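# Close the power enclosure door and lock its latch

## Task

Swing the power enclosure's door closed, then rotate its quarter-turn latch until it reaches its end stop. The robot must not tip over or finish in a tilted stance. Door and latch have to stay shut and turned on their own, since holding them with the robot counts for nothing. Nothing the robot is touching at the end may sag more than about a fingernail's width once left alone. Finish by releasing everything and backing the robot away.

## Robot and tools

ROBOT. A Rainbow Robotics RB-Y1. Its base has two drive wheels and two rear casters. It is 0.66 m long and 0.58 m wide, and its front edge sits 0.10 m ahead of the drive axle. It can only drive forward or back and turn in place, never sideways. Above it is a folding leg and torso with four named joints, then two seven-joint arms, each ending in a parallel gripper, and a head that pans and tilts. There are three cameras: head_camera (896x504) and left_wrist_camera and right_wrist_camera (644x364).

FRAMES. The base frame has its origin on the floor halfway between the drive wheels, with x forward, y to the left and z up. The chest, left_hand and right_hand poses are reported in this frame. A hand point is the spot between that gripper's pads. The fingers extend along the hand's -z axis and close along its x axis. Reported hand positions are approximate, and less accurate when the arm is stretched far. Odometry is the base frame as it stood at the scene's start. It counts wheel rotation only, so wheel slip shows up as travel. Heading runs from -3.142 to 3.142, positive to the left.

execute_actions(actions, cameras). actions is a list holding one action, or none to just get state and images. An action may contain:
- base: one relative move measured from where the base last reported itself. Use either {"translate_m": d}, a straight drive of d metres (forward positive, -3 to 3), or {"rotate_rad": d}, a turn in place of d radians (left/counter-clockwise positive, -3.2 to 3.2). A move that would need more than 8.667 s at its top speed is refused.
- joints: a dict of absolute targets keyed by joint name. Angles are in radians and grippers in metres of opening. Torso: torso_squat_rad 0..1.2 (larger lowers a level chest), torso_shift_rad -0.3..0.6 (hips forward), torso_pitch_rad -0.2..1.4 (forward bow), torso_yaw_rad -1.5..1.5 (left positive). Each arm (left_/right_ prefix): shoulder_pitch -2.356..2.356 (negative swings the arm forward and up), shoulder_roll 0..3.141 on the left and -3.141..0 on the right (away from the body), shoulder_yaw -2.094..2.094, elbow -2.617..0.01 (negative bends), forearm_roll -3.141..3.141, wrist_pitch -1.57..1.919 (negative tips the hand forward), hand_roll -2.705..2.705, gripper_m 0..0.1. Yaw and roll signs are the same on both sides. Head: head_pan_rad -0.523..0.523 (left positive), head_tilt_rad -0.35..1.57 (down positive). A joint counts as done within ±0.02 rad (grippers ±0.004 m).
- speeds: lowers top speeds for this action only. translate_m 0.05-0.4 m/s, rotate_rad 0.1-1.509 rad/s.
- min_time_s: 0.1-8, the minimum duration of each arm and head motion.
No action runs longer than 15 s. Its parts start together but may finish at different times. cameras is a list of camera names, or "all", or null. [] returns no images. Any unknown key, name or out-of-range number refuses the whole call, and nothing moves. Joints you leave out may still be driving toward their previous targets.

wait(seconds 0-10) commands nothing new and returns state and images. zoom_image(camera, region [x0,y0,x1,y1] in pixels from the top-left, at most 504x504) gives a closer view of that camera's latest image. read_manual(section="licences") only returns licence text. finished_scene(scene) ends the scene for good and reports success, so the goal must already be met and holding.

RESULTS. The "pictures" line lists cameras in the order of the images. base_status and joint_status give each motion's outcome:
- done: reached. For the base this only means the wheels turned as asked, even if they slipped.
- off_target: came to rest away from the target, and may still be pushing.
- limit_stop_at_<name>: a built-in limit stopped it. limit_stop_at_own_body means the self-collision guard halted it before contact, so move the arm or torso away from the body.
- contact_stop: something pushed back hard. Only the torso and arms have this.
- time_out: it took too long.
- stopped_with_arm: the torso halted because an arm had a contact_stop.
A contact_stop, time_out or stopped_with_arm halts the whole group (torso, left arm or right arm), which then holds where it stopped. "joint command not followed" with a "cause:" line means a collision check withheld that arm's targets, though its gripper still acts. Those joints show not_followed and may be retried later. on_its_own lists uncommanded parts, and "held at" is a joint's held target, not its position. MOTOR HOT warns of heating. OVER-TEMPERATURE FAULT means brakes were set (keys cut short show limit_stop_at_motor_heat), and you then resend your targets. A torque fault freezes the whole robot for 10 s and skips the rest of the call.

CAUTIONS. After any stop, first back off the arms in a separate action, and only then the torso. The torso also obeys combined limits: squat+shift<=1.52, squat-shift+pitch<=1.57, shift+0.5pitch-0.4squat<=0.7, shift+0.3pitch-0.5squat<=0.39. Breaking one leaves the joints off_target. The base does not stop at furniture and may keep shoving against it, and a bent leg can reach past the front edge. A leg pressing on furniture can push the robot backward without that appearing in odometry. Never let the arms collide or press on each other, grippers included. Keep contact torques under the load limits: shoulders 63 N m, elbows 32.4 N m, forearm, wrist and hand joints 22.5 N m. Each arm is rated for 3 kg, and heavy weight held far forward can tip the robot. To grip something, command an opening at least 0.005 m narrower than the object; off_target is then normal. Push the door and latch gently, avoid slamming, and release and retreat before finishing.

Each tool is called after "Request:" as name(argument=value, ...), one argument or row to a line, values as JSON.

## Session

Request:
execute_actions(
  actions=[],
)

Scene clock: 0.00 s.
base_odometry: x=+0.000 y=+0.000 heading=+0.000 (m, m, rad; odometry frame)
base_status: not commanded
joint_positions: torso_squat_rad=+0.350 torso_shift_rad=+0.001 torso_pitch_rad=+0.002 torso_yaw_rad=+0.001 left_shoulder_pitch_rad=+0.030 left_shoulder_roll_rad=+0.030 left_shoulder_yaw_rad=+0.036 left_elbow_rad=-0.269 left_forearm_roll_rad=-0.028 left_wrist_pitch_rad=+0.039 left_hand_roll_rad=+0.001 left_gripper_m=+0.101 right_shoulder_pitch_rad=-0.016 right_shoulder_roll_rad=-0.005 right_shoulder_yaw_rad=+0.030 right_elbow_rad=-0.276 right_forearm_roll_rad=+0.030 right_wrist_pitch_rad=-0.020 right_hand_roll_rad=-0.001 right_gripper_m=+0.101 head_pan_rad=+0.000 head_tilt_rad=+0.401
joint_status: not commanded
chest: x=-0.2263 y=+0.0008 z=+1.2476 quat_wxyz=(+1.000, +0.000, +0.001, +0.000) (m; base frame)
left_hand: x=-0.1287 y=+0.2490 z=+0.5689 quat_wxyz=(+0.995, +0.019, -0.099, +0.008) (m; base frame)
right_hand: x=-0.0782 y=-0.2187 z=+0.5784 quat_wxyz=(+0.988, -0.002, -0.154, +0.033) (m; base frame)
pictures: head_camera, left_wrist_camera, right_wrist_camera
Images, in order (width x height): head_camera 896x504, left_wrist_camera 644x364, right_wrist_camera 644x364.

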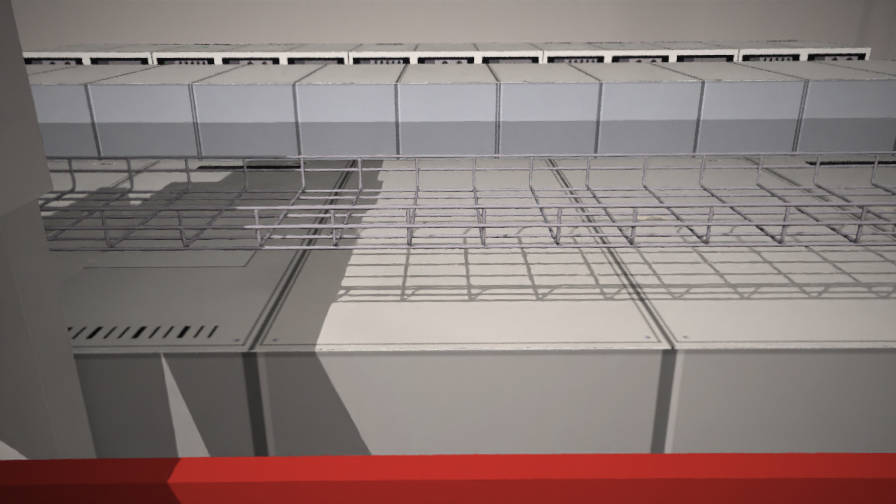

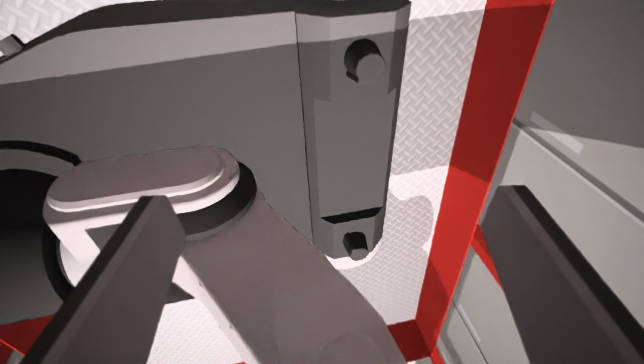

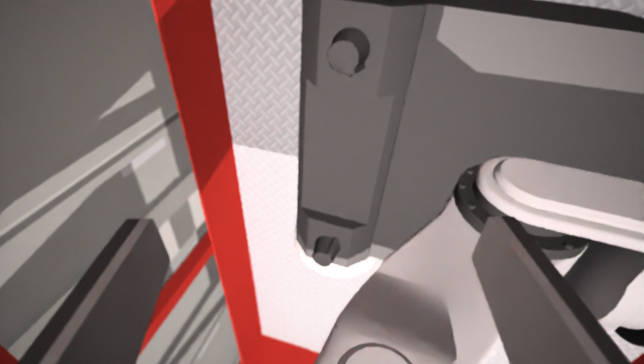

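Request:
execute_actions(
  actions=[
    {"joints":{"torso_yaw_rad":1.0,"head_pan_rad":0.2,"head_tilt_rad":0.3}},
  ],
  cameras=["head_camera"],
)

Request:
execute_actions(
  actions=[
    {"joints":{"torso_yaw_rad":1.5,"head_pan_rad":0.5,"head_tilt_rad":0.5}},
  ],
  cameras=["head_camera"],
)

Scene clock: 3.77 s.
base_odometry: x=+0.000 y=+0.000 heading=+0.000 (m, m, rad; odometry frame)
base_status: not commanded
joint_positions: torso_squat_rad=+0.350 torso_shift_rad=+0.001 torso_pitch_rad=+0.002 torso_yaw_rad=+1.000 left_shoulder_pitch_rad=+0.030 left_shoulder_roll_rad=+0.030 left_shoulder_yaw_rad=+0.036 left_elbow_rad=-0.269 left_forearm_roll_rad=-0.028 left_wrist_pitch_rad=+0.039 left_hand_roll_rad=+0.001 left_gripper_m=+0.101 right_shoulder_pitch_rad=-0.016 right_shoulder_roll_rad=-0.005 right_shoulder_yaw_rad=+0.030 right_elbow_rad=-0.276 right_forearm_roll_rad=+0.030 right_wrist_pitch_rad=-0.020 right_hand_roll_rad=-0.001 right_gripper_m=+0.101 head_pan_rad=+0.200 head_tilt_rad=+0.300
joint_status: all done
chest: x=-0.2263 y=+0.0008 z=+1.2476 quat_wxyz=(+0.878, +0.000, +0.001, +0.479) (m; base frame)
left_hand: x=-0.3836 y=+0.2182 z=+0.5695 quat_wxyz=(+0.870, +0.066, -0.077, +0.483) (m; base frame)
right_hand: x=+0.0372 y=+0.0078 z=+0.5779 quat_wxyz=(+0.851, +0.073, -0.136, +0.502) (m; base frame)
pictures: head_camera
camera_calibration (this result's frames):
head_camera: T_world_to_cam=[[0.944635, -0.32812, 0.00139642, 0.201977], [-0.0832682, -0.243835, -0.966235, 1.44002], [0.317382, 0.912623, -0.257657, 0.361951], [0, 0, 0, 1]] pos_world=[-0.185764, 0.0870745, 1.48437]
Images, in order (width x height): head_camera 896x504.

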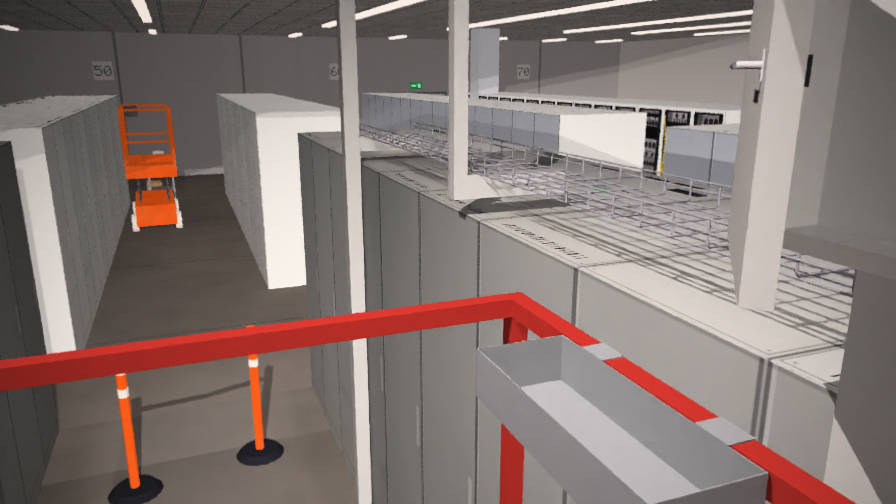

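Scene clock: 4.77 s.
base_odometry: x=+0.000 y=+0.000 heading=+0.000 (m, m, rad; odometry frame)
base_status: not commanded
joint_positions: torso_squat_rad=+0.350 torso_shift_rad=+0.001 torso_pitch_rad=+0.002 torso_yaw_rad=+1.192 left_shoulder_pitch_rad=+0.031 left_shoulder_roll_rad=+0.030 left_shoulder_yaw_rad=+0.036 left_elbow_rad=-0.269 left_forearm_roll_rad=-0.028 left_wrist_pitch_rad=+0.039 left_hand_roll_rad=+0.001 left_gripper_m=+0.101 right_shoulder_pitch_rad=-0.017 right_shoulder_roll_rad=-0.005 right_shoulder_yaw_rad=+0.030 right_elbow_rad=-0.276 right_forearm_roll_rad=+0.030 right_wrist_pitch_rad=-0.020 right_hand_roll_rad=-0.001 right_gripper_m=+0.101 head_pan_rad=+0.500 head_tilt_rad=+0.500
joint_status: torso_yaw_rad limit_stop_at_own_body (moved +0.192 of +0.500); the others done
on_its_own: torso_yaw_rad is held at +1.192, not at your +1.500, since a limit_stop_at_own_body
chest: x=-0.2263 y=+0.0008 z=+1.2476 quat_wxyz=(+0.828, +0.000, +0.001, +0.561) (m; base frame)
left_hand: x=-0.4225 y=+0.1842 z=+0.5696 quat_wxyz=(+0.819, +0.073, -0.070, +0.565) (m; base frame)
right_hand: x=+0.0309 y=+0.0585 z=+0.5779 quat_wxyz=(+0.799, +0.086, -0.128, +0.581) (m; base frame)
pictures: head_camera
camera_calibration (this result's frames):
head_camera: T_world_to_cam=[[0.987561, 0.157104, -0.00646162, 0.216474], [0.0639204, -0.438674, -0.89637, 1.37527], [-0.143658, 0.884807, -0.443259, 0.530281], [0, 0, 0, 1]] pos_world=[-0.22551, 0.100088, 1.4692]
Images, in order (width x height): head_camera 896x504.

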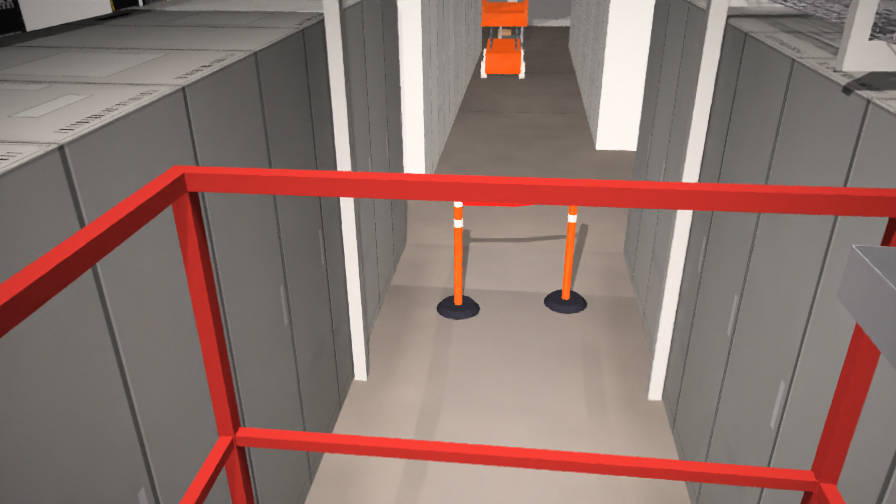

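Request:
execute_actions(
  actions=[
    {"joints":{"torso_yaw_rad":0.45,"head_pan_rad":0.0,"head_tilt_rad":0.05}},
  ],
  cameras=["head_camera"],
)

Request:
execute_actions(
  actions=[
    {"joints":{"torso_yaw_rad":0.45,"head_pan_rad":0.0,"head_tilt_rad":0.65}},
  ],
  cameras=["head_camera"],
)

Scene clock: 8.43 s.
base_odometry: x=+0.000 y=+0.000 heading=+0.000 (m, m, rad; odometry frame)
base_status: not commanded
joint_positions: torso_squat_rad=+0.350 torso_shift_rad=+0.001 torso_pitch_rad=+0.002 torso_yaw_rad=+0.450 left_shoulder_pitch_rad=+0.030 left_shoulder_roll_rad=+0.030 left_shoulder_yaw_rad=+0.036 left_elbow_rad=-0.269 left_forearm_roll_rad=-0.028 left_wrist_pitch_rad=+0.039 left_hand_roll_rad=+0.001 left_gripper_m=+0.101 right_shoulder_pitch_rad=-0.016 right_shoulder_roll_rad=-0.005 right_shoulder_yaw_rad=+0.030 right_elbow_rad=-0.276 right_forearm_roll_rad=+0.030 right_wrist_pitch_rad=-0.020 right_hand_roll_rad=-0.001 right_gripper_m=+0.101 head_pan_rad=+0.000 head_tilt_rad=+0.050
joint_status: all done
chest: x=-0.2263 y=+0.0008 z=+1.2476 quat_wxyz=(+0.975, +0.000, +0.001, +0.223) (m; base frame)
left_hand: x=-0.2466 y=+0.2674 z=+0.5692 quat_wxyz=(+0.968, +0.042, -0.092, +0.229) (m; base frame)
right_hand: x=+0.0020 y=-0.1319 z=+0.5781 quat_wxyz=(+0.956, +0.032, -0.150, +0.252) (m; base frame)
pictures: head_camera
camera_calibration (this result's frames):
head_camera: T_world_to_cam=[[0.465769, -0.884825, 0.0119829, 0.083458], [-0.00470398, -0.0160169, -0.999861, 1.50094], [0.884894, 0.465648, -0.0116224, 0.133076], [0, 0, 0, 1]] pos_world=[-0.14957, 0.0359193, 1.50128]
Images, in order (width x height): head_camera 896x504.

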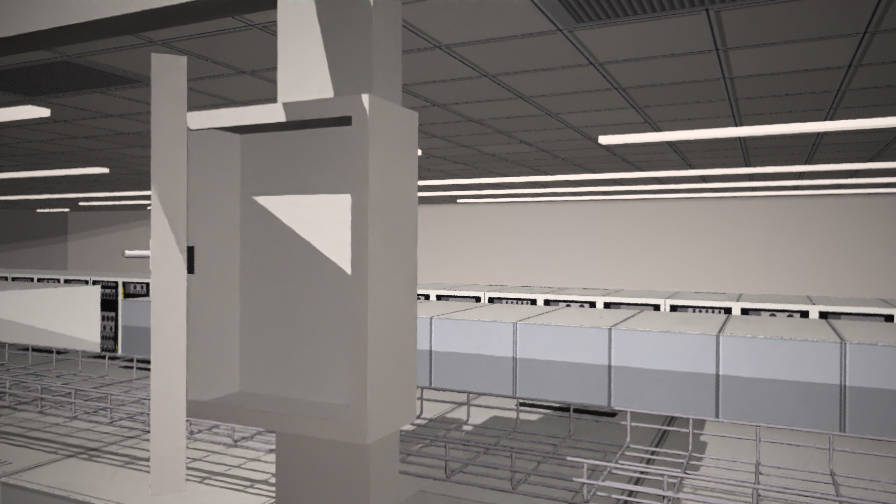

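Scene clock: 9.50 s.
base_odometry: x=+0.000 y=+0.000 heading=+0.000 (m, m, rad; odometry frame)
base_status: not commanded
joint_positions: torso_squat_rad=+0.350 torso_shift_rad=+0.001 torso_pitch_rad=+0.002 torso_yaw_rad=+0.450 left_shoulder_pitch_rad=+0.030 left_shoulder_roll_rad=+0.030 left_shoulder_yaw_rad=+0.036 left_elbow_rad=-0.269 left_forearm_roll_rad=-0.028 left_wrist_pitch_rad=+0.039 left_hand_roll_rad=+0.001 left_gripper_m=+0.101 right_shoulder_pitch_rad=-0.016 right_shoulder_roll_rad=-0.005 right_shoulder_yaw_rad=+0.030 right_elbow_rad=-0.276 right_forearm_roll_rad=+0.030 right_wrist_pitch_rad=-0.020 right_hand_roll_rad=-0.001 right_gripper_m=+0.101 head_pan_rad=+0.000 head_tilt_rad=+0.650
joint_status: all done
chest: x=-0.2263 y=+0.0008 z=+1.2476 quat_wxyz=(+0.975, +0.000, +0.001, +0.223) (m; base frame)
left_hand: x=-0.2466 y=+0.2674 z=+0.5692 quat_wxyz=(+0.968, +0.042, -0.092, +0.229) (m; base frame)
right_hand: x=+0.0020 y=-0.1319 z=+0.5781 quat_wxyz=(+0.956, +0.032, -0.150, +0.252) (m; base frame)
pictures: head_camera
camera_calibration (this result's frames):
head_camera: T_world_to_cam=[[0.466536, -0.88445, -0.00963571, 0.114907], [-0.511226, -0.260743, -0.818939, 1.13727], [0.721798, 0.386991, -0.573799, 0.914116], [0, 0, 0, 1]] pos_world=[-0.132016, 0.0444094, 1.45698]
Images, in order (width x height): head_camera 896x504.

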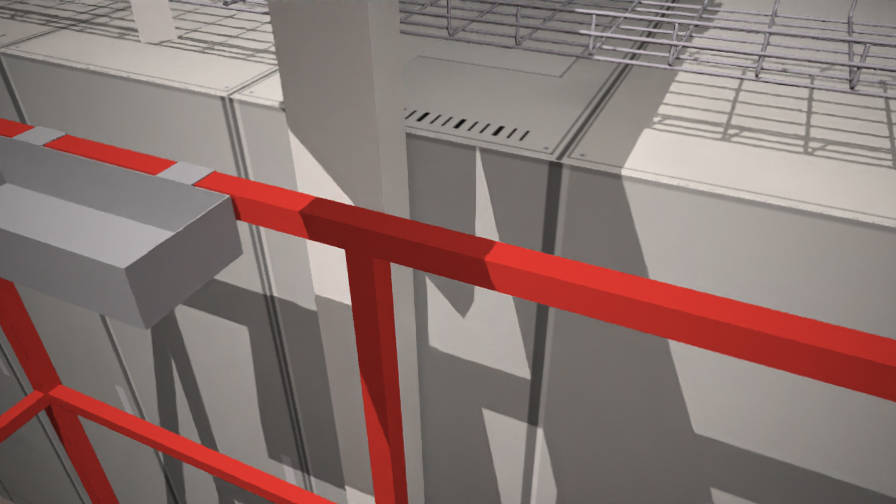

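Request:
execute_actions(
  actions=[
    {"joints":{"left_elbow_rad":-2.5,"left_wrist_pitch_rad":0.6,"left_shoulder_pitch_rad":0.2,"left_gripper_m":0.0,"head_tilt_rad":0.2,"head_pan_rad":0.2}},
  ],
  cameras=[],
)

Request:
execute_actions(
  actions=[
    {"joints":{"left_elbow_rad":-2.1,"left_wrist_pitch_rad":1.2,"left_shoulder_pitch_rad":-0.7,"left_shoulder_roll_rad":0.25}},
  ],
)

Scene clock: 23.23 s.
base_odometry: x=+0.000 y=+0.000 heading=+0.000 (m, m, rad; odometry frame)
base_status: not commanded
joint_positions: torso_squat_rad=+0.350 torso_shift_rad=+0.001 torso_pitch_rad=+0.002 torso_yaw_rad=+0.450 left_shoulder_pitch_rad=+0.200 left_shoulder_roll_rad=+0.030 left_shoulder_yaw_rad=+0.036 left_elbow_rad=-2.500 left_forearm_roll_rad=-0.028 left_wrist_pitch_rad=+0.600 left_hand_roll_rad=+0.001 left_gripper_m=+0.001 right_shoulder_pitch_rad=-0.016 right_shoulder_roll_rad=-0.005 right_shoulder_yaw_rad=+0.030 right_elbow_rad=-0.276 right_forearm_roll_rad=+0.030 right_wrist_pitch_rad=-0.020 right_hand_roll_rad=-0.001 right_gripper_m=+0.101 head_pan_rad=+0.200 head_tilt_rad=+0.200
joint_status: all done
chest: x=-0.2263 y=+0.0008 z=+1.2476 quat_wxyz=(+0.975, +0.000, +0.001, +0.223) (m; base frame)
left_hand: x=+0.0300 y=+0.4226 z=+1.2332 quat_wxyz=(+0.636, +0.231, -0.719, +0.160) (m; base frame)
right_hand: x=+0.0020 y=-0.1319 z=+0.5781 quat_wxyz=(+0.956, +0.032, -0.150, +0.252) (m; base frame)
pictures: none
No camera images: the call's "cameras" was empty. Leave "cameras" out to get every camera's image.

Scene clock: 24.90 s.
base_odometry: x=+0.000 y=+0.000 heading=+0.000 (m, m, rad; odometry frame)
base_status: not commanded
joint_positions: torso_squat_rad=+0.350 torso_shift_rad=+0.001 torso_pitch_rad=+0.002 torso_yaw_rad=+0.450 left_shoulder_pitch_rad=-0.700 left_shoulder_roll_rad=+0.250 left_shoulder_yaw_rad=+0.036 left_elbow_rad=-2.100 left_forearm_roll_rad=-0.028 left_wrist_pitch_rad=+1.200 left_hand_roll_rad=+0.001 left_gripper_m=+0.001 right_shoulder_pitch_rad=-0.016 right_shoulder_roll_rad=-0.005 right_shoulder_yaw_rad=+0.030 right_elbow_rad=-0.276 right_forearm_roll_rad=+0.030 right_wrist_pitch_rad=-0.020 right_hand_roll_rad=-0.001 right_gripper_m=+0.101 head_pan_rad=+0.200 head_tilt_rad=+0.200
joint_status: all done
chest: x=-0.2263 y=+0.0008 z=+1.2476 quat_wxyz=(+0.975, +0.000, +0.001, +0.223) (m; base frame)
left_hand: x=+0.1813 y=+0.4150 z=+1.3659 quat_wxyz=(+0.697, +0.242, -0.672, +0.061) (m; base frame)
right_hand: x=+0.0020 y=-0.1319 z=+0.5781 quat_wxyz=(+0.956, +0.032, -0.150, +0.252) (m; base frame)
pictures: head_camera, left_wrist_camera, right_wrist_camera
camera_calibration (this result's frames):
head_camera: T_world_to_cam=[[0.633355, -0.773837, 0.00615924, 0.125225], [-0.120522, -0.106498, -0.986982, 1.45939], [0.764419, 0.624367, -0.160716, 0.322412], [0, 0, 0, 1]] pos_world=[-0.149881, 0.0510224, 1.49144]
left_wrist_camera: T_world_to_cam=[[0.102139, -0.286334, 0.95267, -1.20021], [-0.326906, -0.914151, -0.239708, 0.791889], [0.939521, -0.28695, -0.186975, 0.285583], [0, 0, 0, 1]] pos_world=[0.11315, 0.462193, 1.38662]
right_wrist_camera: T_world_to_cam=[[-0.834077, -0.465091, -0.296658, 0.114442], [-0.542095, 0.591377, 0.596998, -0.229427], [-0.102222, 0.658759, -0.745377, 0.602506], [0, 0, 0, 1]] pos_world=[0.0326717, -0.208003, 0.620012]
Images, in order (width x height): head_camera 896x504, left_wrist_camera 644x364, right_wrist_camera 644x364.

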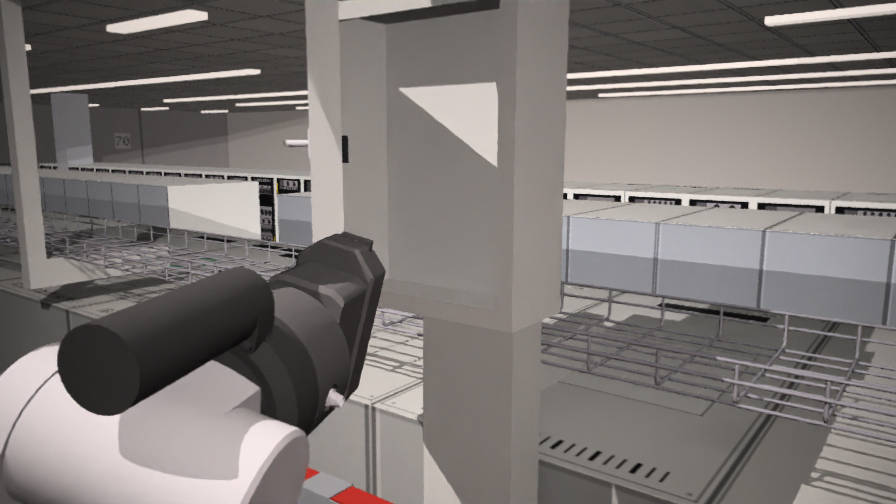

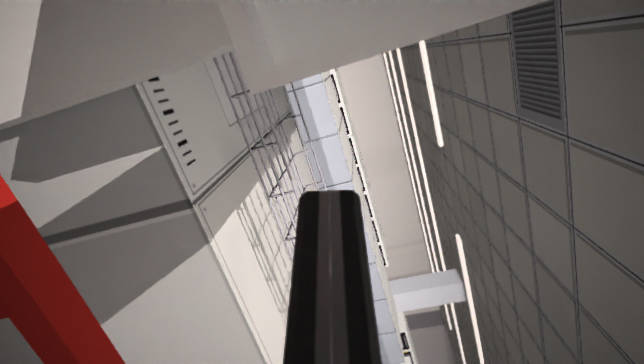

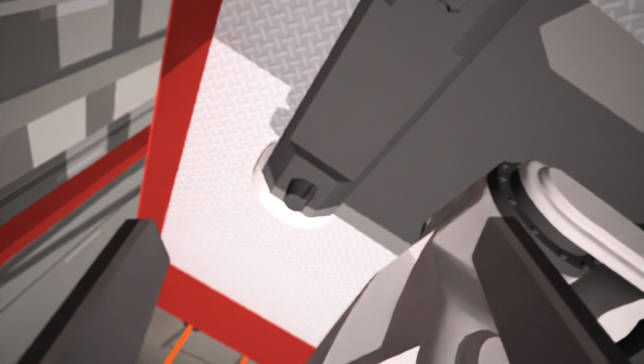

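Request:
execute_actions(
  actions=[
    {"joints":{"torso_yaw_rad":0.8,"left_shoulder_yaw_rad":0.3,"head_pan_rad":0.0}},
  ],
)

Scene clock: 28.70 s.
base_odometry: x=+0.000 y=+0.000 heading=+0.000 (m, m, rad; odometry frame)
base_status: not commanded
joint_positions: torso_squat_rad=+0.350 torso_shift_rad=+0.001 torso_pitch_rad=+0.002 torso_yaw_rad=+0.800 left_shoulder_pitch_rad=-0.700 left_shoulder_roll_rad=+0.250 left_shoulder_yaw_rad=+0.300 left_elbow_rad=-2.100 left_forearm_roll_rad=-0.028 left_wrist_pitch_rad=+1.200 left_hand_roll_rad=+0.001 left_gripper_m=+0.001 right_shoulder_pitch_rad=-0.016 right_shoulder_roll_rad=-0.005 right_shoulder_yaw_rad=+0.030 right_elbow_rad=-0.276 right_forearm_roll_rad=+0.030 right_wrist_pitch_rad=-0.020 right_hand_roll_rad=-0.001 right_gripper_m=+0.101 head_pan_rad=+0.000 head_tilt_rad=+0.200
joint_status: all done
chest: x=-0.2263 y=+0.0008 z=+1.2476 quat_wxyz=(+0.921, +0.000, +0.001, +0.389) (m; base frame)
left_hand: x=-0.0749 y=+0.6042 z=+1.3847 quat_wxyz=(+0.621, +0.372, -0.622, +0.300) (m; base frame)
right_hand: x=+0.0333 y=-0.0451 z=+0.5779 quat_wxyz=(+0.897, +0.058, -0.142, +0.414) (m; base frame)
pictures: head_camera, left_wrist_camera, right_wrist_camera
camera_calibration (this result's frames):
head_camera: T_world_to_cam=[[0.742027, -0.670345, 0.00582494, 0.154519], [-0.103376, -0.123007, -0.987007, 1.46344], [0.662352, 0.731784, -0.160572, 0.298463], [0, 0, 0, 1]] pos_world=[-0.161061, 0.0651833, 1.49145]
left_wrist_camera: T_world_to_cam=[[0.0820683, -0.123539, 0.98894, -1.28787], [0.22814, -0.963611, -0.139308, 0.818077], [0.970163, 0.23705, -0.0508976, 0.0814257], [0, 0, 0, 1]] pos_world=[-0.159939, 0.609903, 1.39174]
right_wrist_camera: T_world_to_cam=[[-0.624127, -0.722748, -0.296819, 0.162373], [-0.711743, 0.369206, 0.597585, -0.268379], [-0.322316, 0.584228, -0.744842, 0.552072], [0, 0, 0, 1]] pos_world=[0.0882656, -0.106094, 0.619781]
Images, in order (width x height): head_camera 896x504, left_wrist_camera 644x364, right_wrist_camera 644x364.

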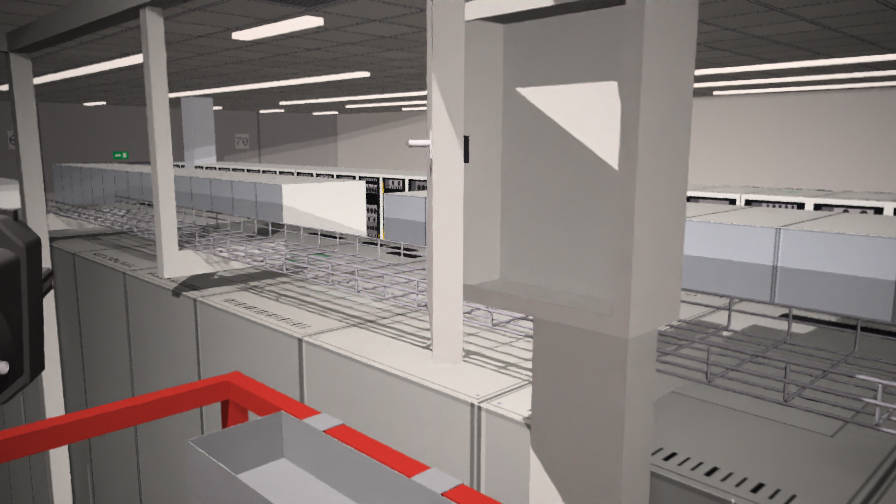

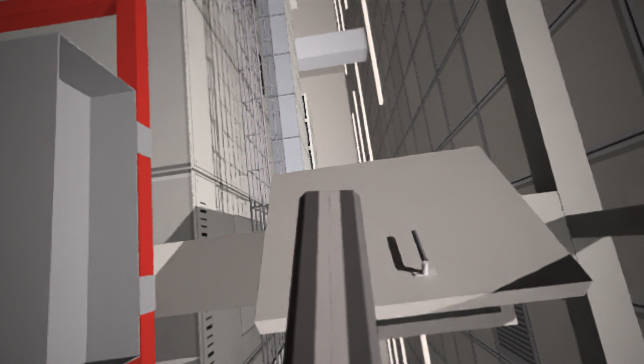

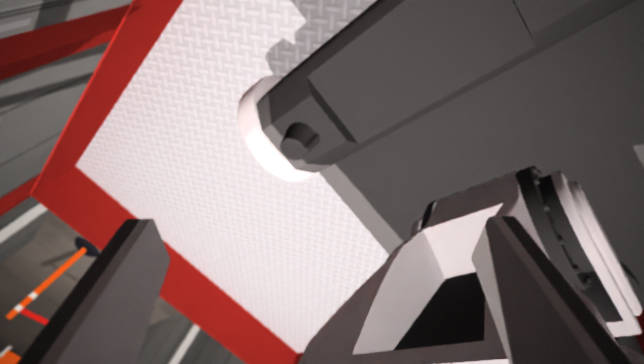

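Request:
execute_actions(
  actions=[
    {"base":{"translate_m":0.15},"speeds":{"translate_m":0.1},"joints":{"left_shoulder_pitch_rad":-0.95,"left_elbow_rad":-1.75,"left_wrist_pitch_rad":1.1}},
  ],
)

Scene clock: 34.50 s.
base_odometry: x=+0.150 y=+0.000 heading=+0.000 (m, m, rad; odometry frame)
base_status: done
joint_positions: torso_squat_rad=+0.350 torso_shift_rad=+0.002 torso_pitch_rad=+0.003 torso_yaw_rad=+0.800 left_shoulder_pitch_rad=-0.950 left_shoulder_roll_rad=+0.250 left_shoulder_yaw_rad=+0.300 left_elbow_rad=-1.750 left_forearm_roll_rad=-0.028 left_wrist_pitch_rad=+1.100 left_hand_roll_rad=+0.001 left_gripper_m=+0.001 right_shoulder_pitch_rad=-0.016 right_shoulder_roll_rad=-0.005 right_shoulder_yaw_rad=+0.030 right_elbow_rad=-0.276 right_forearm_roll_rad=+0.030 right_wrist_pitch_rad=-0.020 right_hand_roll_rad=-0.001 right_gripper_m=+0.101 head_pan_rad=+0.000 head_tilt_rad=+0.200
joint_status: all done
chest: x=-0.2262 y=+0.0008 z=+1.2476 quat_wxyz=(+0.921, +0.000, +0.001, +0.389) (m; base frame)
left_hand: x=-0.0033 y=+0.6312 z=+1.4186 quat_wxyz=(+0.633, +0.338, -0.634, +0.289) (m; base frame)
right_hand: x=+0.0334 y=-0.0451 z=+0.5779 quat_wxyz=(+0.897, +0.058, -0.142, +0.414) (m; base frame)
pictures: head_camera, left_wrist_camera, right_wrist_camera
camera_calibration (this result's frames):
head_camera: T_world_to_cam=[[0.741995, -0.670381, 0.00568456, 0.154578], [-0.103567, -0.123, -0.986988, 1.46339], [0.662357, 0.731752, -0.160694, 0.298528], [0, 0, 0, 1]] pos_world=[-0.160869, 0.0651752, 1.49145]
left_wrist_camera: T_world_to_cam=[[0.0618663, -0.0984161, 0.99322, -1.34594], [0.160576, -0.981182, -0.107225, 0.797802], [0.985083, 0.166121, -0.0448988, 0.0435078], [0, 0, 0, 1]] pos_world=[-0.0876984, 0.643099, 1.42432]
right_wrist_camera: T_world_to_cam=[[-0.624194, -0.72273, -0.296719, 0.162313], [-0.711652, 0.369254, 0.597664, -0.268346], [-0.322385, 0.584219, -0.744819, 0.552074], [0, 0, 0, 1]] pos_world=[0.0883266, -0.106136, 0.619737]
Images, in order (width x height): head_camera 896x504, left_wrist_camera 644x364, right_wrist_camera 644x364.

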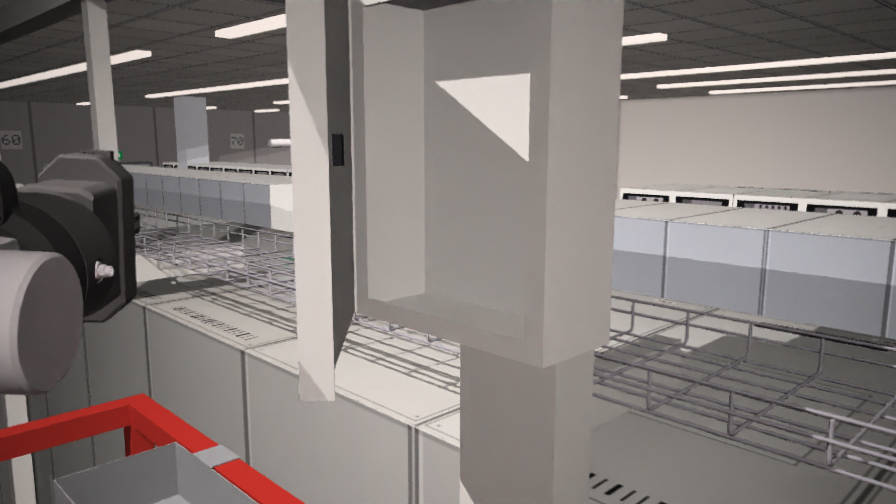

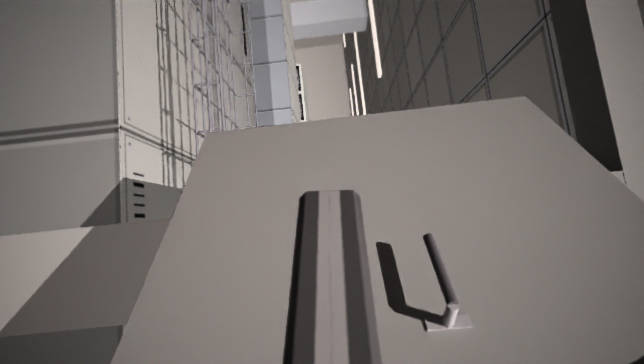

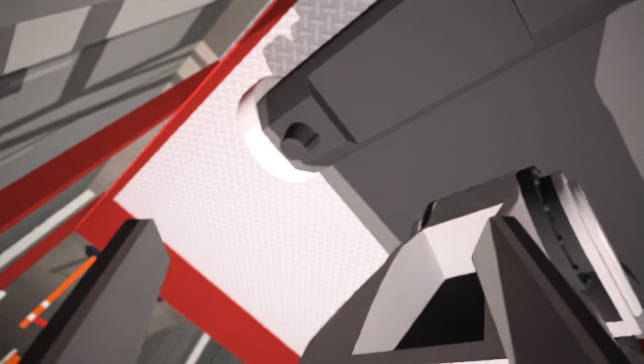

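Request:
execute_actions(
  actions=[
    {"joints":{"torso_yaw_rad":0.55,"left_shoulder_pitch_rad":-0.9,"left_elbow_rad":-1.7},"min_time_s":2},
  ],
  cameras=["head_camera","left_wrist_camera"],
)

Scene clock: 40.07 s.
base_odometry: x=+0.150 y=+0.000 heading=+0.000 (m, m, rad; odometry frame)
base_status: not commanded
joint_positions: torso_squat_rad=+0.350 torso_shift_rad=+0.001 torso_pitch_rad=+0.002 torso_yaw_rad=+0.550 left_shoulder_pitch_rad=-0.900 left_shoulder_roll_rad=+0.250 left_shoulder_yaw_rad=+0.300 left_elbow_rad=-1.700 left_forearm_roll_rad=-0.028 left_wrist_pitch_rad=+1.100 left_hand_roll_rad=+0.001 left_gripper_m=+0.001 right_shoulder_pitch_rad=-0.016 right_shoulder_roll_rad=-0.005 right_shoulder_yaw_rad=+0.030 right_elbow_rad=-0.276 right_forearm_roll_rad=+0.030 right_wrist_pitch_rad=-0.020 right_hand_roll_rad=-0.001 right_gripper_m=+0.101 head_pan_rad=+0.000 head_tilt_rad=+0.200
joint_status: all done
chest: x=-0.2263 y=+0.0008 z=+1.2476 quat_wxyz=(+0.962, +0.000, +0.001, +0.272) (m; base frame)
left_hand: x=+0.1496 y=+0.5736 z=+1.3710 quat_wxyz=(+0.694, +0.252, -0.636, +0.223) (m; base frame)
right_hand: x=+0.0140 y=-0.1084 z=+0.5780 quat_wxyz=(+0.942, +0.040, -0.148, +0.299) (m; base frame)
pictures: head_camera, left_wrist_camera
camera_calibration (this result's frames):
head_camera: T_world_to_cam=[[0.552987, -0.833166, 0.00637557, 0.111143], [-0.13055, -0.0942007, -0.986956, 1.45722], [0.822899, 0.544941, -0.160862, 0.335267], [0, 0, 0, 1]] pos_world=[-0.147112, 0.0471706, 1.49143]
left_wrist_camera: T_world_to_cam=[[0.115679, -0.054417, 0.991795, -1.34511], [-0.0737478, -0.996213, -0.0460577, 0.671412], [0.990545, -0.0678147, -0.119254, 0.135703], [0, 0, 0, 1]] pos_world=[0.0706967, 0.604875, 1.38118]
Images, in order (width x height): head_camera 896x504, left_wrist_camera 644x364.

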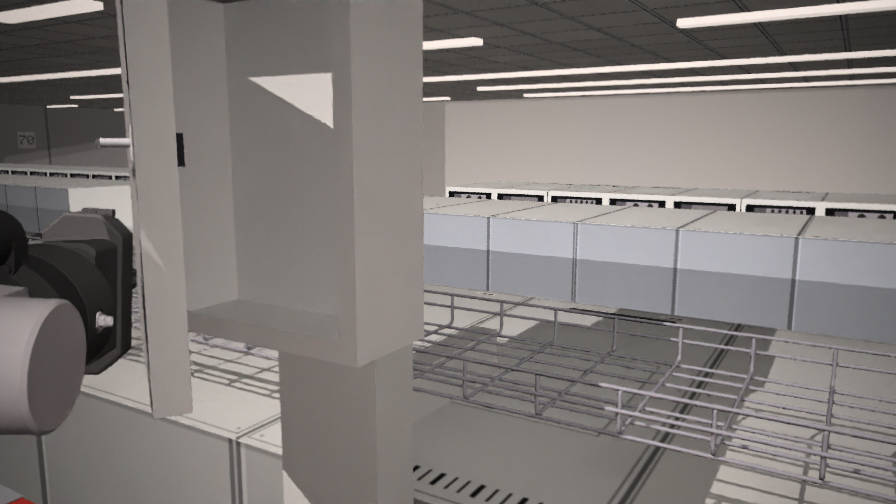

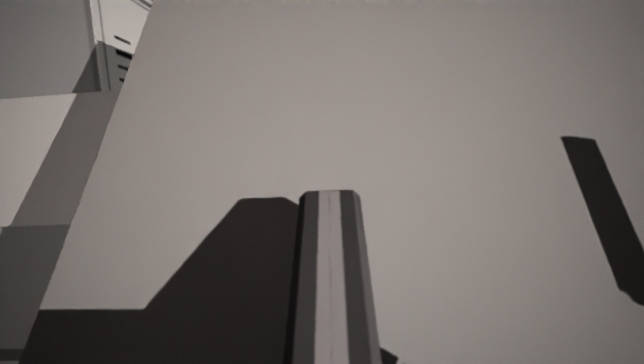

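About touching. Continue.

Request:
execute_actions(
  actions=[
    {"joints":{"torso_yaw_rad":0.3,"left_shoulder_yaw_rad":0.2},"min_time_s":2},
  ],
  cameras=["head_camera","left_wrist_camera"],
)

Scene clock: 43.43 s.
base_odometry: x=+0.150 y=+0.000 heading=+0.000 (m, m, rad; odometry frame)
base_status: not commanded
joint_positions: torso_squat_rad=+0.350 torso_shift_rad=+0.001 torso_pitch_rad=+0.002 torso_yaw_rad=+0.300 left_shoulder_pitch_rad=-0.900 left_shoulder_roll_rad=+0.250 left_shoulder_yaw_rad=+0.200 left_elbow_rad=-1.700 left_forearm_roll_rad=-0.028 left_wrist_pitch_rad=+1.100 left_hand_roll_rad=+0.001 left_gripper_m=+0.001 right_shoulder_pitch_rad=-0.016 right_shoulder_roll_rad=-0.005 right_shoulder_yaw_rad=+0.030 right_elbow_rad=-0.276 right_forearm_roll_rad=+0.030 right_wrist_pitch_rad=-0.020 right_hand_roll_rad=-0.001 right_gripper_m=+0.101 head_pan_rad=+0.000 head_tilt_rad=+0.200
joint_status: all done
chest: x=-0.2263 y=+0.0008 z=+1.2476 quat_wxyz=(+0.989, +0.000, +0.001, +0.149) (m; base frame)
left_hand: x=+0.2953 y=+0.4243 z=+1.3672 quat_wxyz=(+0.726, +0.178, -0.659, +0.086) (m; base frame)
right_hand: x=-0.0203 y=-0.1649 z=+0.5782 quat_wxyz=(+0.972, +0.021, -0.152, +0.179) (m; base frame)
pictures: head_camera, left_wrist_camera
camera_calibration (this result's frames):
head_camera: T_world_to_cam=[[0.329653, -0.944076, 0.00704344, 0.0598748], [-0.149621, -0.0596082, -0.986945, 1.45285], [0.932171, 0.324296, -0.160904, 0.360246], [0, 0, 0, 1]] pos_world=[-0.138171, 0.026302, 1.49143]
left_wrist_camera: T_world_to_cam=[[0.12525, -0.157245, 0.979585, -1.30882], [-0.37794, -0.920475, -0.0994331, 0.663957], [0.917319, -0.35777, -0.174719, 0.201255], [0, 0, 0, 1]] pos_world=[0.230251, 0.477353, 1.38329]
Images, in order (width x height): head_camera 896x504, left_wrist_camera 644x364.

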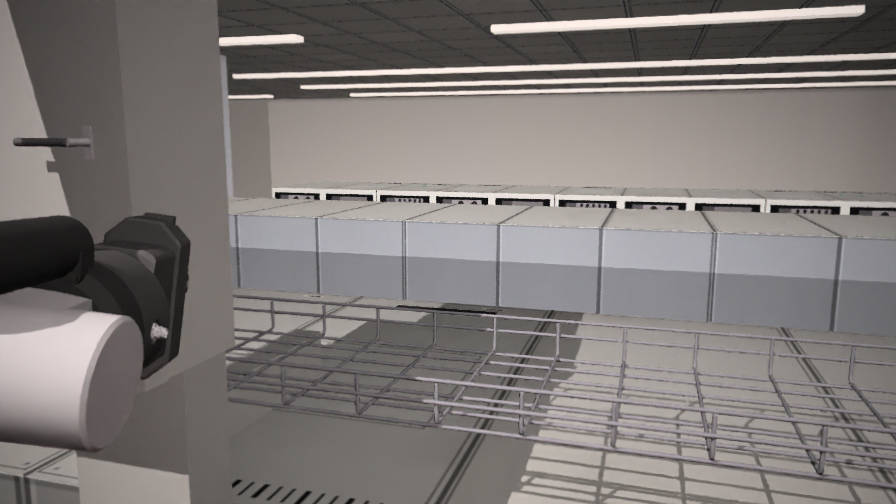

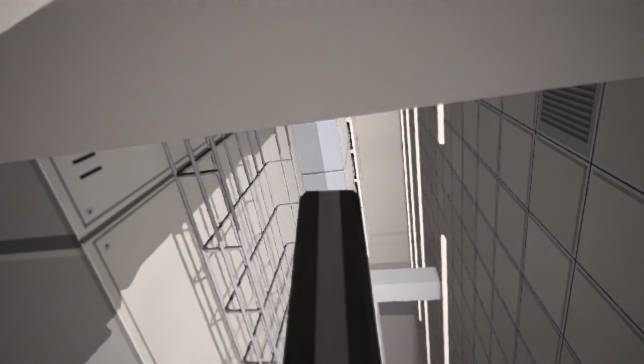

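Request:
execute_actions(
  actions=[
    {"joints":{"left_shoulder_pitch_rad":-0.7,"left_elbow_rad":-2.1,"left_wrist_pitch_rad":1.2,"head_pan_rad":0.5,"head_tilt_rad":0.05}},
  ],
  cameras=["head_camera","left_wrist_camera"],
)

Request:
execute_actions(
  actions=[
    {"joints":{"torso_yaw_rad":0.5,"left_shoulder_yaw_rad":0.2}},
  ],
  cameras=["head_camera","left_wrist_camera"],
)

Scene clock: 48.70 s.
base_odometry: x=+0.150 y=+0.000 heading=+0.000 (m, m, rad; odometry frame)
base_status: not commanded
joint_positions: torso_squat_rad=+0.350 torso_shift_rad=+0.001 torso_pitch_rad=+0.002 torso_yaw_rad=+0.300 left_shoulder_pitch_rad=-0.700 left_shoulder_roll_rad=+0.250 left_shoulder_yaw_rad=+0.200 left_elbow_rad=-2.100 left_forearm_roll_rad=-0.028 left_wrist_pitch_rad=+1.200 left_hand_roll_rad=+0.001 left_gripper_m=+0.001 right_shoulder_pitch_rad=-0.016 right_shoulder_roll_rad=-0.005 right_shoulder_yaw_rad=+0.030 right_elbow_rad=-0.276 right_forearm_roll_rad=+0.030 right_wrist_pitch_rad=-0.020 right_hand_roll_rad=-0.001 right_gripper_m=+0.101 head_pan_rad=+0.500 head_tilt_rad=+0.050
joint_status: all done
chest: x=-0.2263 y=+0.0008 z=+1.2476 quat_wxyz=(+0.989, +0.000, +0.001, +0.149) (m; base frame)
left_hand: x=+0.2148 y=+0.4176 z=+1.3798 quat_wxyz=(+0.686, +0.201, -0.693, +0.089) (m; base frame)
right_hand: x=-0.0203 y=-0.1649 z=+0.5782 quat_wxyz=(+0.972, +0.021, -0.152, +0.179) (m; base frame)
pictures: head_camera, left_wrist_camera
camera_calibration (this result's frames):
head_camera: T_world_to_cam=[[0.740856, -0.671572, 0.011082, 0.1362], [0.000549941, -0.0158928, -0.999874, 1.50199], [0.671663, 0.740769, -0.0114049, 0.0873536], [0, 0, 0, 1]] pos_world=[-0.160403, 0.0506302, 1.50129]
left_wrist_camera: T_world_to_cam=[[0.0335724, -0.203631, 0.978472, -1.27152], [-0.337933, -0.923674, -0.180632, 0.733358], [0.940571, -0.324594, -0.0998235, 0.152694], [0, 0, 0, 1]] pos_world=[0.146894, 0.468027, 1.39185]
Images, in order (width x height): head_camera 896x504, left_wrist_camera 644x364.

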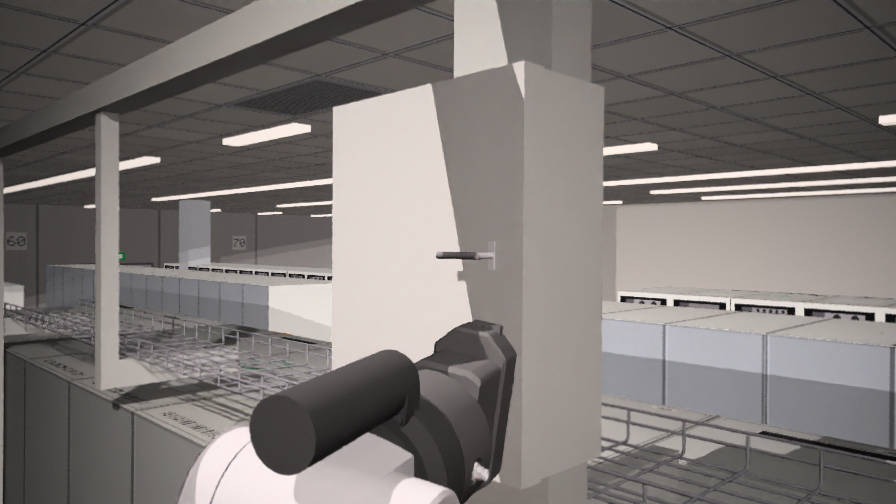

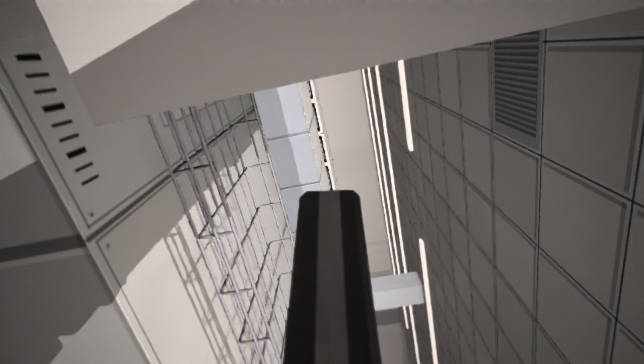

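Scene clock: 49.80 s.
base_odometry: x=+0.150 y=+0.000 heading=+0.000 (m, m, rad; odometry frame)
base_status: not commanded
joint_positions: torso_squat_rad=+0.350 torso_shift_rad=+0.001 torso_pitch_rad=+0.002 torso_yaw_rad=+0.500 left_shoulder_pitch_rad=-0.700 left_shoulder_roll_rad=+0.250 left_shoulder_yaw_rad=+0.200 left_elbow_rad=-2.100 left_forearm_roll_rad=-0.028 left_wrist_pitch_rad=+1.200 left_hand_roll_rad=+0.001 left_gripper_m=+0.001 right_shoulder_pitch_rad=-0.016 right_shoulder_roll_rad=-0.005 right_shoulder_yaw_rad=+0.030 right_elbow_rad=-0.276 right_forearm_roll_rad=+0.030 right_wrist_pitch_rad=-0.020 right_hand_roll_rad=-0.001 right_gripper_m=+0.101 head_pan_rad=+0.500 head_tilt_rad=+0.050
joint_status: all done
chest: x=-0.2263 y=+0.0008 z=+1.2476 quat_wxyz=(+0.969, +0.000, +0.001, +0.247) (m; base frame)
left_hand: x=+0.1232 y=+0.4969 z=+1.3799 quat_wxyz=(+0.674, +0.269, -0.670, +0.157) (m; base frame)
right_hand: x=+0.0083 y=-0.1203 z=+0.5780 quat_wxyz=(+0.949, +0.036, -0.149, +0.276) (m; base frame)
pictures: head_camera, left_wrist_camera
camera_calibration (this result's frames):
head_camera: T_world_to_cam=[[0.859579, -0.510893, 0.0106394, 0.163487], [0.00346341, -0.0149955, -0.999882, 1.50266], [0.510992, 0.859514, -0.0111204, 0.0505425], [0, 0, 0, 1]] pos_world=[-0.171561, 0.0626154, 1.50131]
left_wrist_camera: T_world_to_cam=[[0.0736953, -0.193339, 0.97836, -1.2623], [-0.147662, -0.97233, -0.181025, 0.776936], [0.986289, -0.131126, -0.100205, 0.16338], [0, 0, 0, 1]] pos_world=[0.0466089, 0.53281, 1.392]
Images, in order (width x height): head_camera 896x504, left_wrist_camera 644x364.

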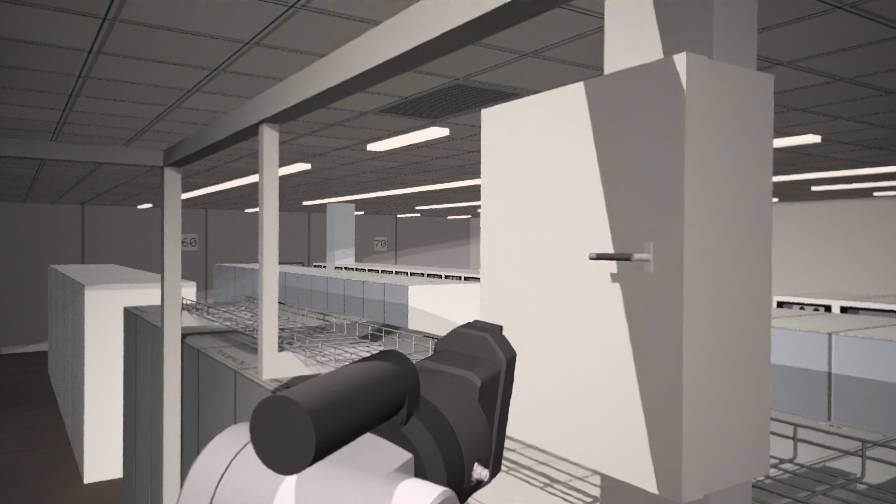

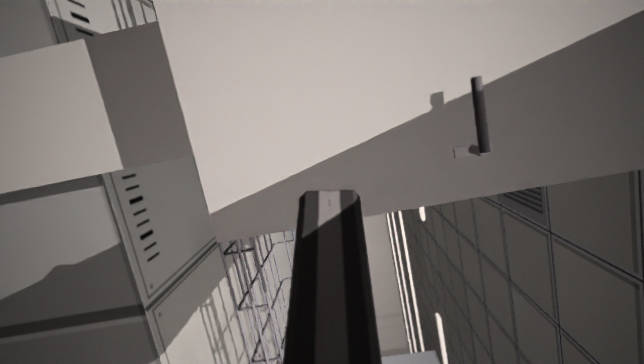

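Request:
execute_actions(
  actions=[
    {"joints":{"right_shoulder_pitch_rad":0.5,"left_shoulder_pitch_rad":-1.25,"left_elbow_rad":-1.9,"left_wrist_pitch_rad":1.55,"left_shoulder_yaw_rad":0.3}},
  ],
  cameras=[],
)

Request:
execute_actions(
  actions=[
    {"joints":{"torso_shift_rad":0.18,"torso_squat_rad":0.25}},
  ],
  cameras=["head_camera","left_wrist_camera"],
)

Scene clock: 56.20 s.
base_odometry: x=+0.150 y=+0.000 heading=+0.000 (m, m, rad; odometry frame)
base_status: not commanded
joint_positions: torso_squat_rad=+0.350 torso_shift_rad=+0.001 torso_pitch_rad=+0.002 torso_yaw_rad=+0.500 left_shoulder_pitch_rad=-1.250 left_shoulder_roll_rad=+0.250 left_shoulder_yaw_rad=+0.300 left_elbow_rad=-1.900 left_forearm_roll_rad=-0.028 left_wrist_pitch_rad=+1.550 left_hand_roll_rad=+0.001 left_gripper_m=+0.001 right_shoulder_pitch_rad=+0.500 right_shoulder_roll_rad=-0.005 right_shoulder_yaw_rad=+0.030 right_elbow_rad=-0.276 right_forearm_roll_rad=+0.030 right_wrist_pitch_rad=-0.020 right_hand_roll_rad=-0.001 right_gripper_m=+0.101 head_pan_rad=+0.500 head_tilt_rad=+0.050
joint_status: all done
chest: x=-0.2263 y=+0.0008 z=+1.2476 quat_wxyz=(+0.969, +0.000, +0.001, +0.247) (m; base frame)
left_hand: x=+0.1366 y=+0.4515 z=+1.5241 quat_wxyz=(+0.681, +0.198, -0.684, +0.173) (m; base frame)
right_hand: x=-0.3168 y=-0.2909 z=+0.5959 quat_wxyz=(+0.977, -0.029, +0.084, +0.193) (m; base frame)
pictures: none
No camera images: the call's "cameras" was empty. Leave "cameras" out to get every camera's image.

Scene clock: 58.17 s.
base_odometry: x=+0.150 y=+0.000 heading=+0.000 (m, m, rad; odometry frame)
base_status: not commanded
joint_positions: torso_squat_rad=+0.250 torso_shift_rad=+0.180 torso_pitch_rad=+0.003 torso_yaw_rad=+0.500 left_shoulder_pitch_rad=-1.250 left_shoulder_roll_rad=+0.250 left_shoulder_yaw_rad=+0.300 left_elbow_rad=-1.900 left_forearm_roll_rad=-0.028 left_wrist_pitch_rad=+1.550 left_hand_roll_rad=+0.001 left_gripper_m=+0.001 right_shoulder_pitch_rad=+0.500 right_shoulder_roll_rad=-0.005 right_shoulder_yaw_rad=+0.030 right_elbow_rad=-0.276 right_forearm_roll_rad=+0.030 right_wrist_pitch_rad=-0.020 right_hand_roll_rad=-0.001 right_gripper_m=+0.101 head_pan_rad=+0.500 head_tilt_rad=+0.050
joint_status: all done
chest: x=-0.1057 y=+0.0008 z=+1.2572 quat_wxyz=(+0.969, +0.000, +0.001, +0.247) (m; base frame)
left_hand: x=+0.2572 y=+0.4515 z=+1.5337 quat_wxyz=(+0.681, +0.198, -0.683, +0.173) (m; base frame)
right_hand: x=-0.1962 y=-0.2909 z=+0.6055 quat_wxyz=(+0.977, -0.029, +0.084, +0.193) (m; base frame)
pictures: head_camera, left_wrist_camera
camera_calibration (this result's frames):
head_camera: T_world_to_cam=[[0.85954, -0.510961, 0.0104625, 0.0599499], [0.00329207, -0.0149357, -0.999883, 1.51183], [0.511057, 0.859474, -0.0111558, -0.0108788], [0, 0, 0, 1]] pos_world=[-0.0509467, 0.0625625, 1.51091]
left_wrist_camera: T_world_to_cam=[[0.0229757, -0.0821932, 0.996352, -1.49614], [-0.223113, -0.971901, -0.0750312, 0.637132], [0.974522, -0.220575, -0.0406684, -0.00723848], [0, 0, 0, 1]] pos_world=[0.183581, 0.49466, 1.53819]
Images, in order (width x height): head_camera 896x504, left_wrist_camera 644x364.

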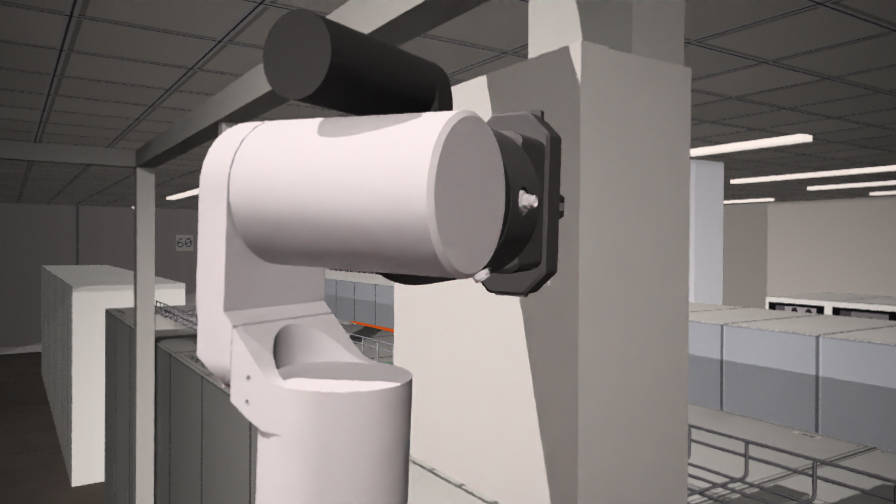

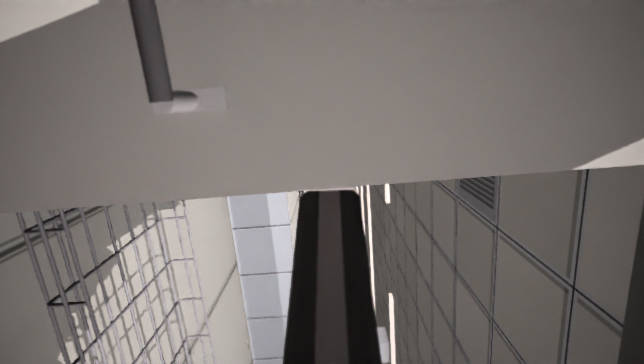

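Request:
execute_actions(
  actions=[
    {"joints":{"torso_yaw_rad":0.68,"left_shoulder_yaw_rad":0.38}},
  ],
  cameras=["left_wrist_camera"],
)

Scene clock: 61.40 s.
base_odometry: x=+0.150 y=+0.000 heading=+0.000 (m, m, rad; odometry frame)
base_status: not commanded
joint_positions: torso_squat_rad=+0.250 torso_shift_rad=+0.180 torso_pitch_rad=+0.003 torso_yaw_rad=+0.680 left_shoulder_pitch_rad=-1.250 left_shoulder_roll_rad=+0.250 left_shoulder_yaw_rad=+0.380 left_elbow_rad=-1.900 left_forearm_roll_rad=-0.028 left_wrist_pitch_rad=+1.550 left_hand_roll_rad=+0.001 left_gripper_m=+0.001 right_shoulder_pitch_rad=+0.500 right_shoulder_roll_rad=-0.005 right_shoulder_yaw_rad=+0.030 right_elbow_rad=-0.276 right_forearm_roll_rad=+0.030 right_wrist_pitch_rad=-0.020 right_hand_roll_rad=-0.001 right_gripper_m=+0.101 head_pan_rad=+0.500 head_tilt_rad=+0.050
joint_status: all done
chest: x=-0.1058 y=+0.0008 z=+1.2572 quat_wxyz=(+0.943, +0.000, +0.001, +0.334) (m; base frame)
left_hand: x=+0.1519 y=+0.5313 z=+1.5333 quat_wxyz=(+0.650, +0.243, -0.668, +0.267) (m; base frame)
right_hand: x=-0.1426 y=-0.3020 z=+0.6053 quat_wxyz=(+0.956, -0.037, +0.081, +0.280) (m; base frame)
pictures: left_wrist_camera
camera_calibration (this result's frames):
left_wrist_camera: T_world_to_cam=[[-0.00971464, -0.0187665, 0.999777, -1.52075], [-0.0166925, -0.999682, -0.0189269, 0.588535], [0.999813, -0.0168726, 0.00939828, -0.0758326], [0, 0, 0, 1]] pos_world=[0.070869, 0.558529, 1.53227]
Images, in order (width x height): left_wrist_camera 644x364.

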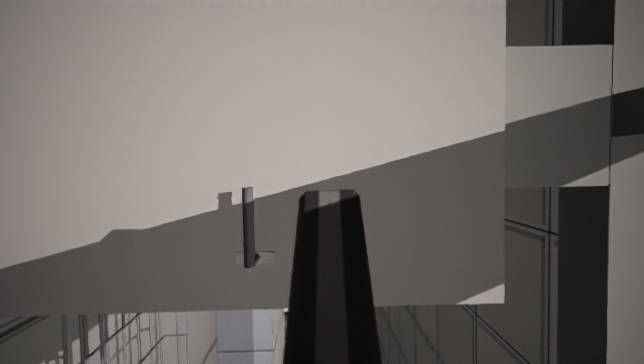

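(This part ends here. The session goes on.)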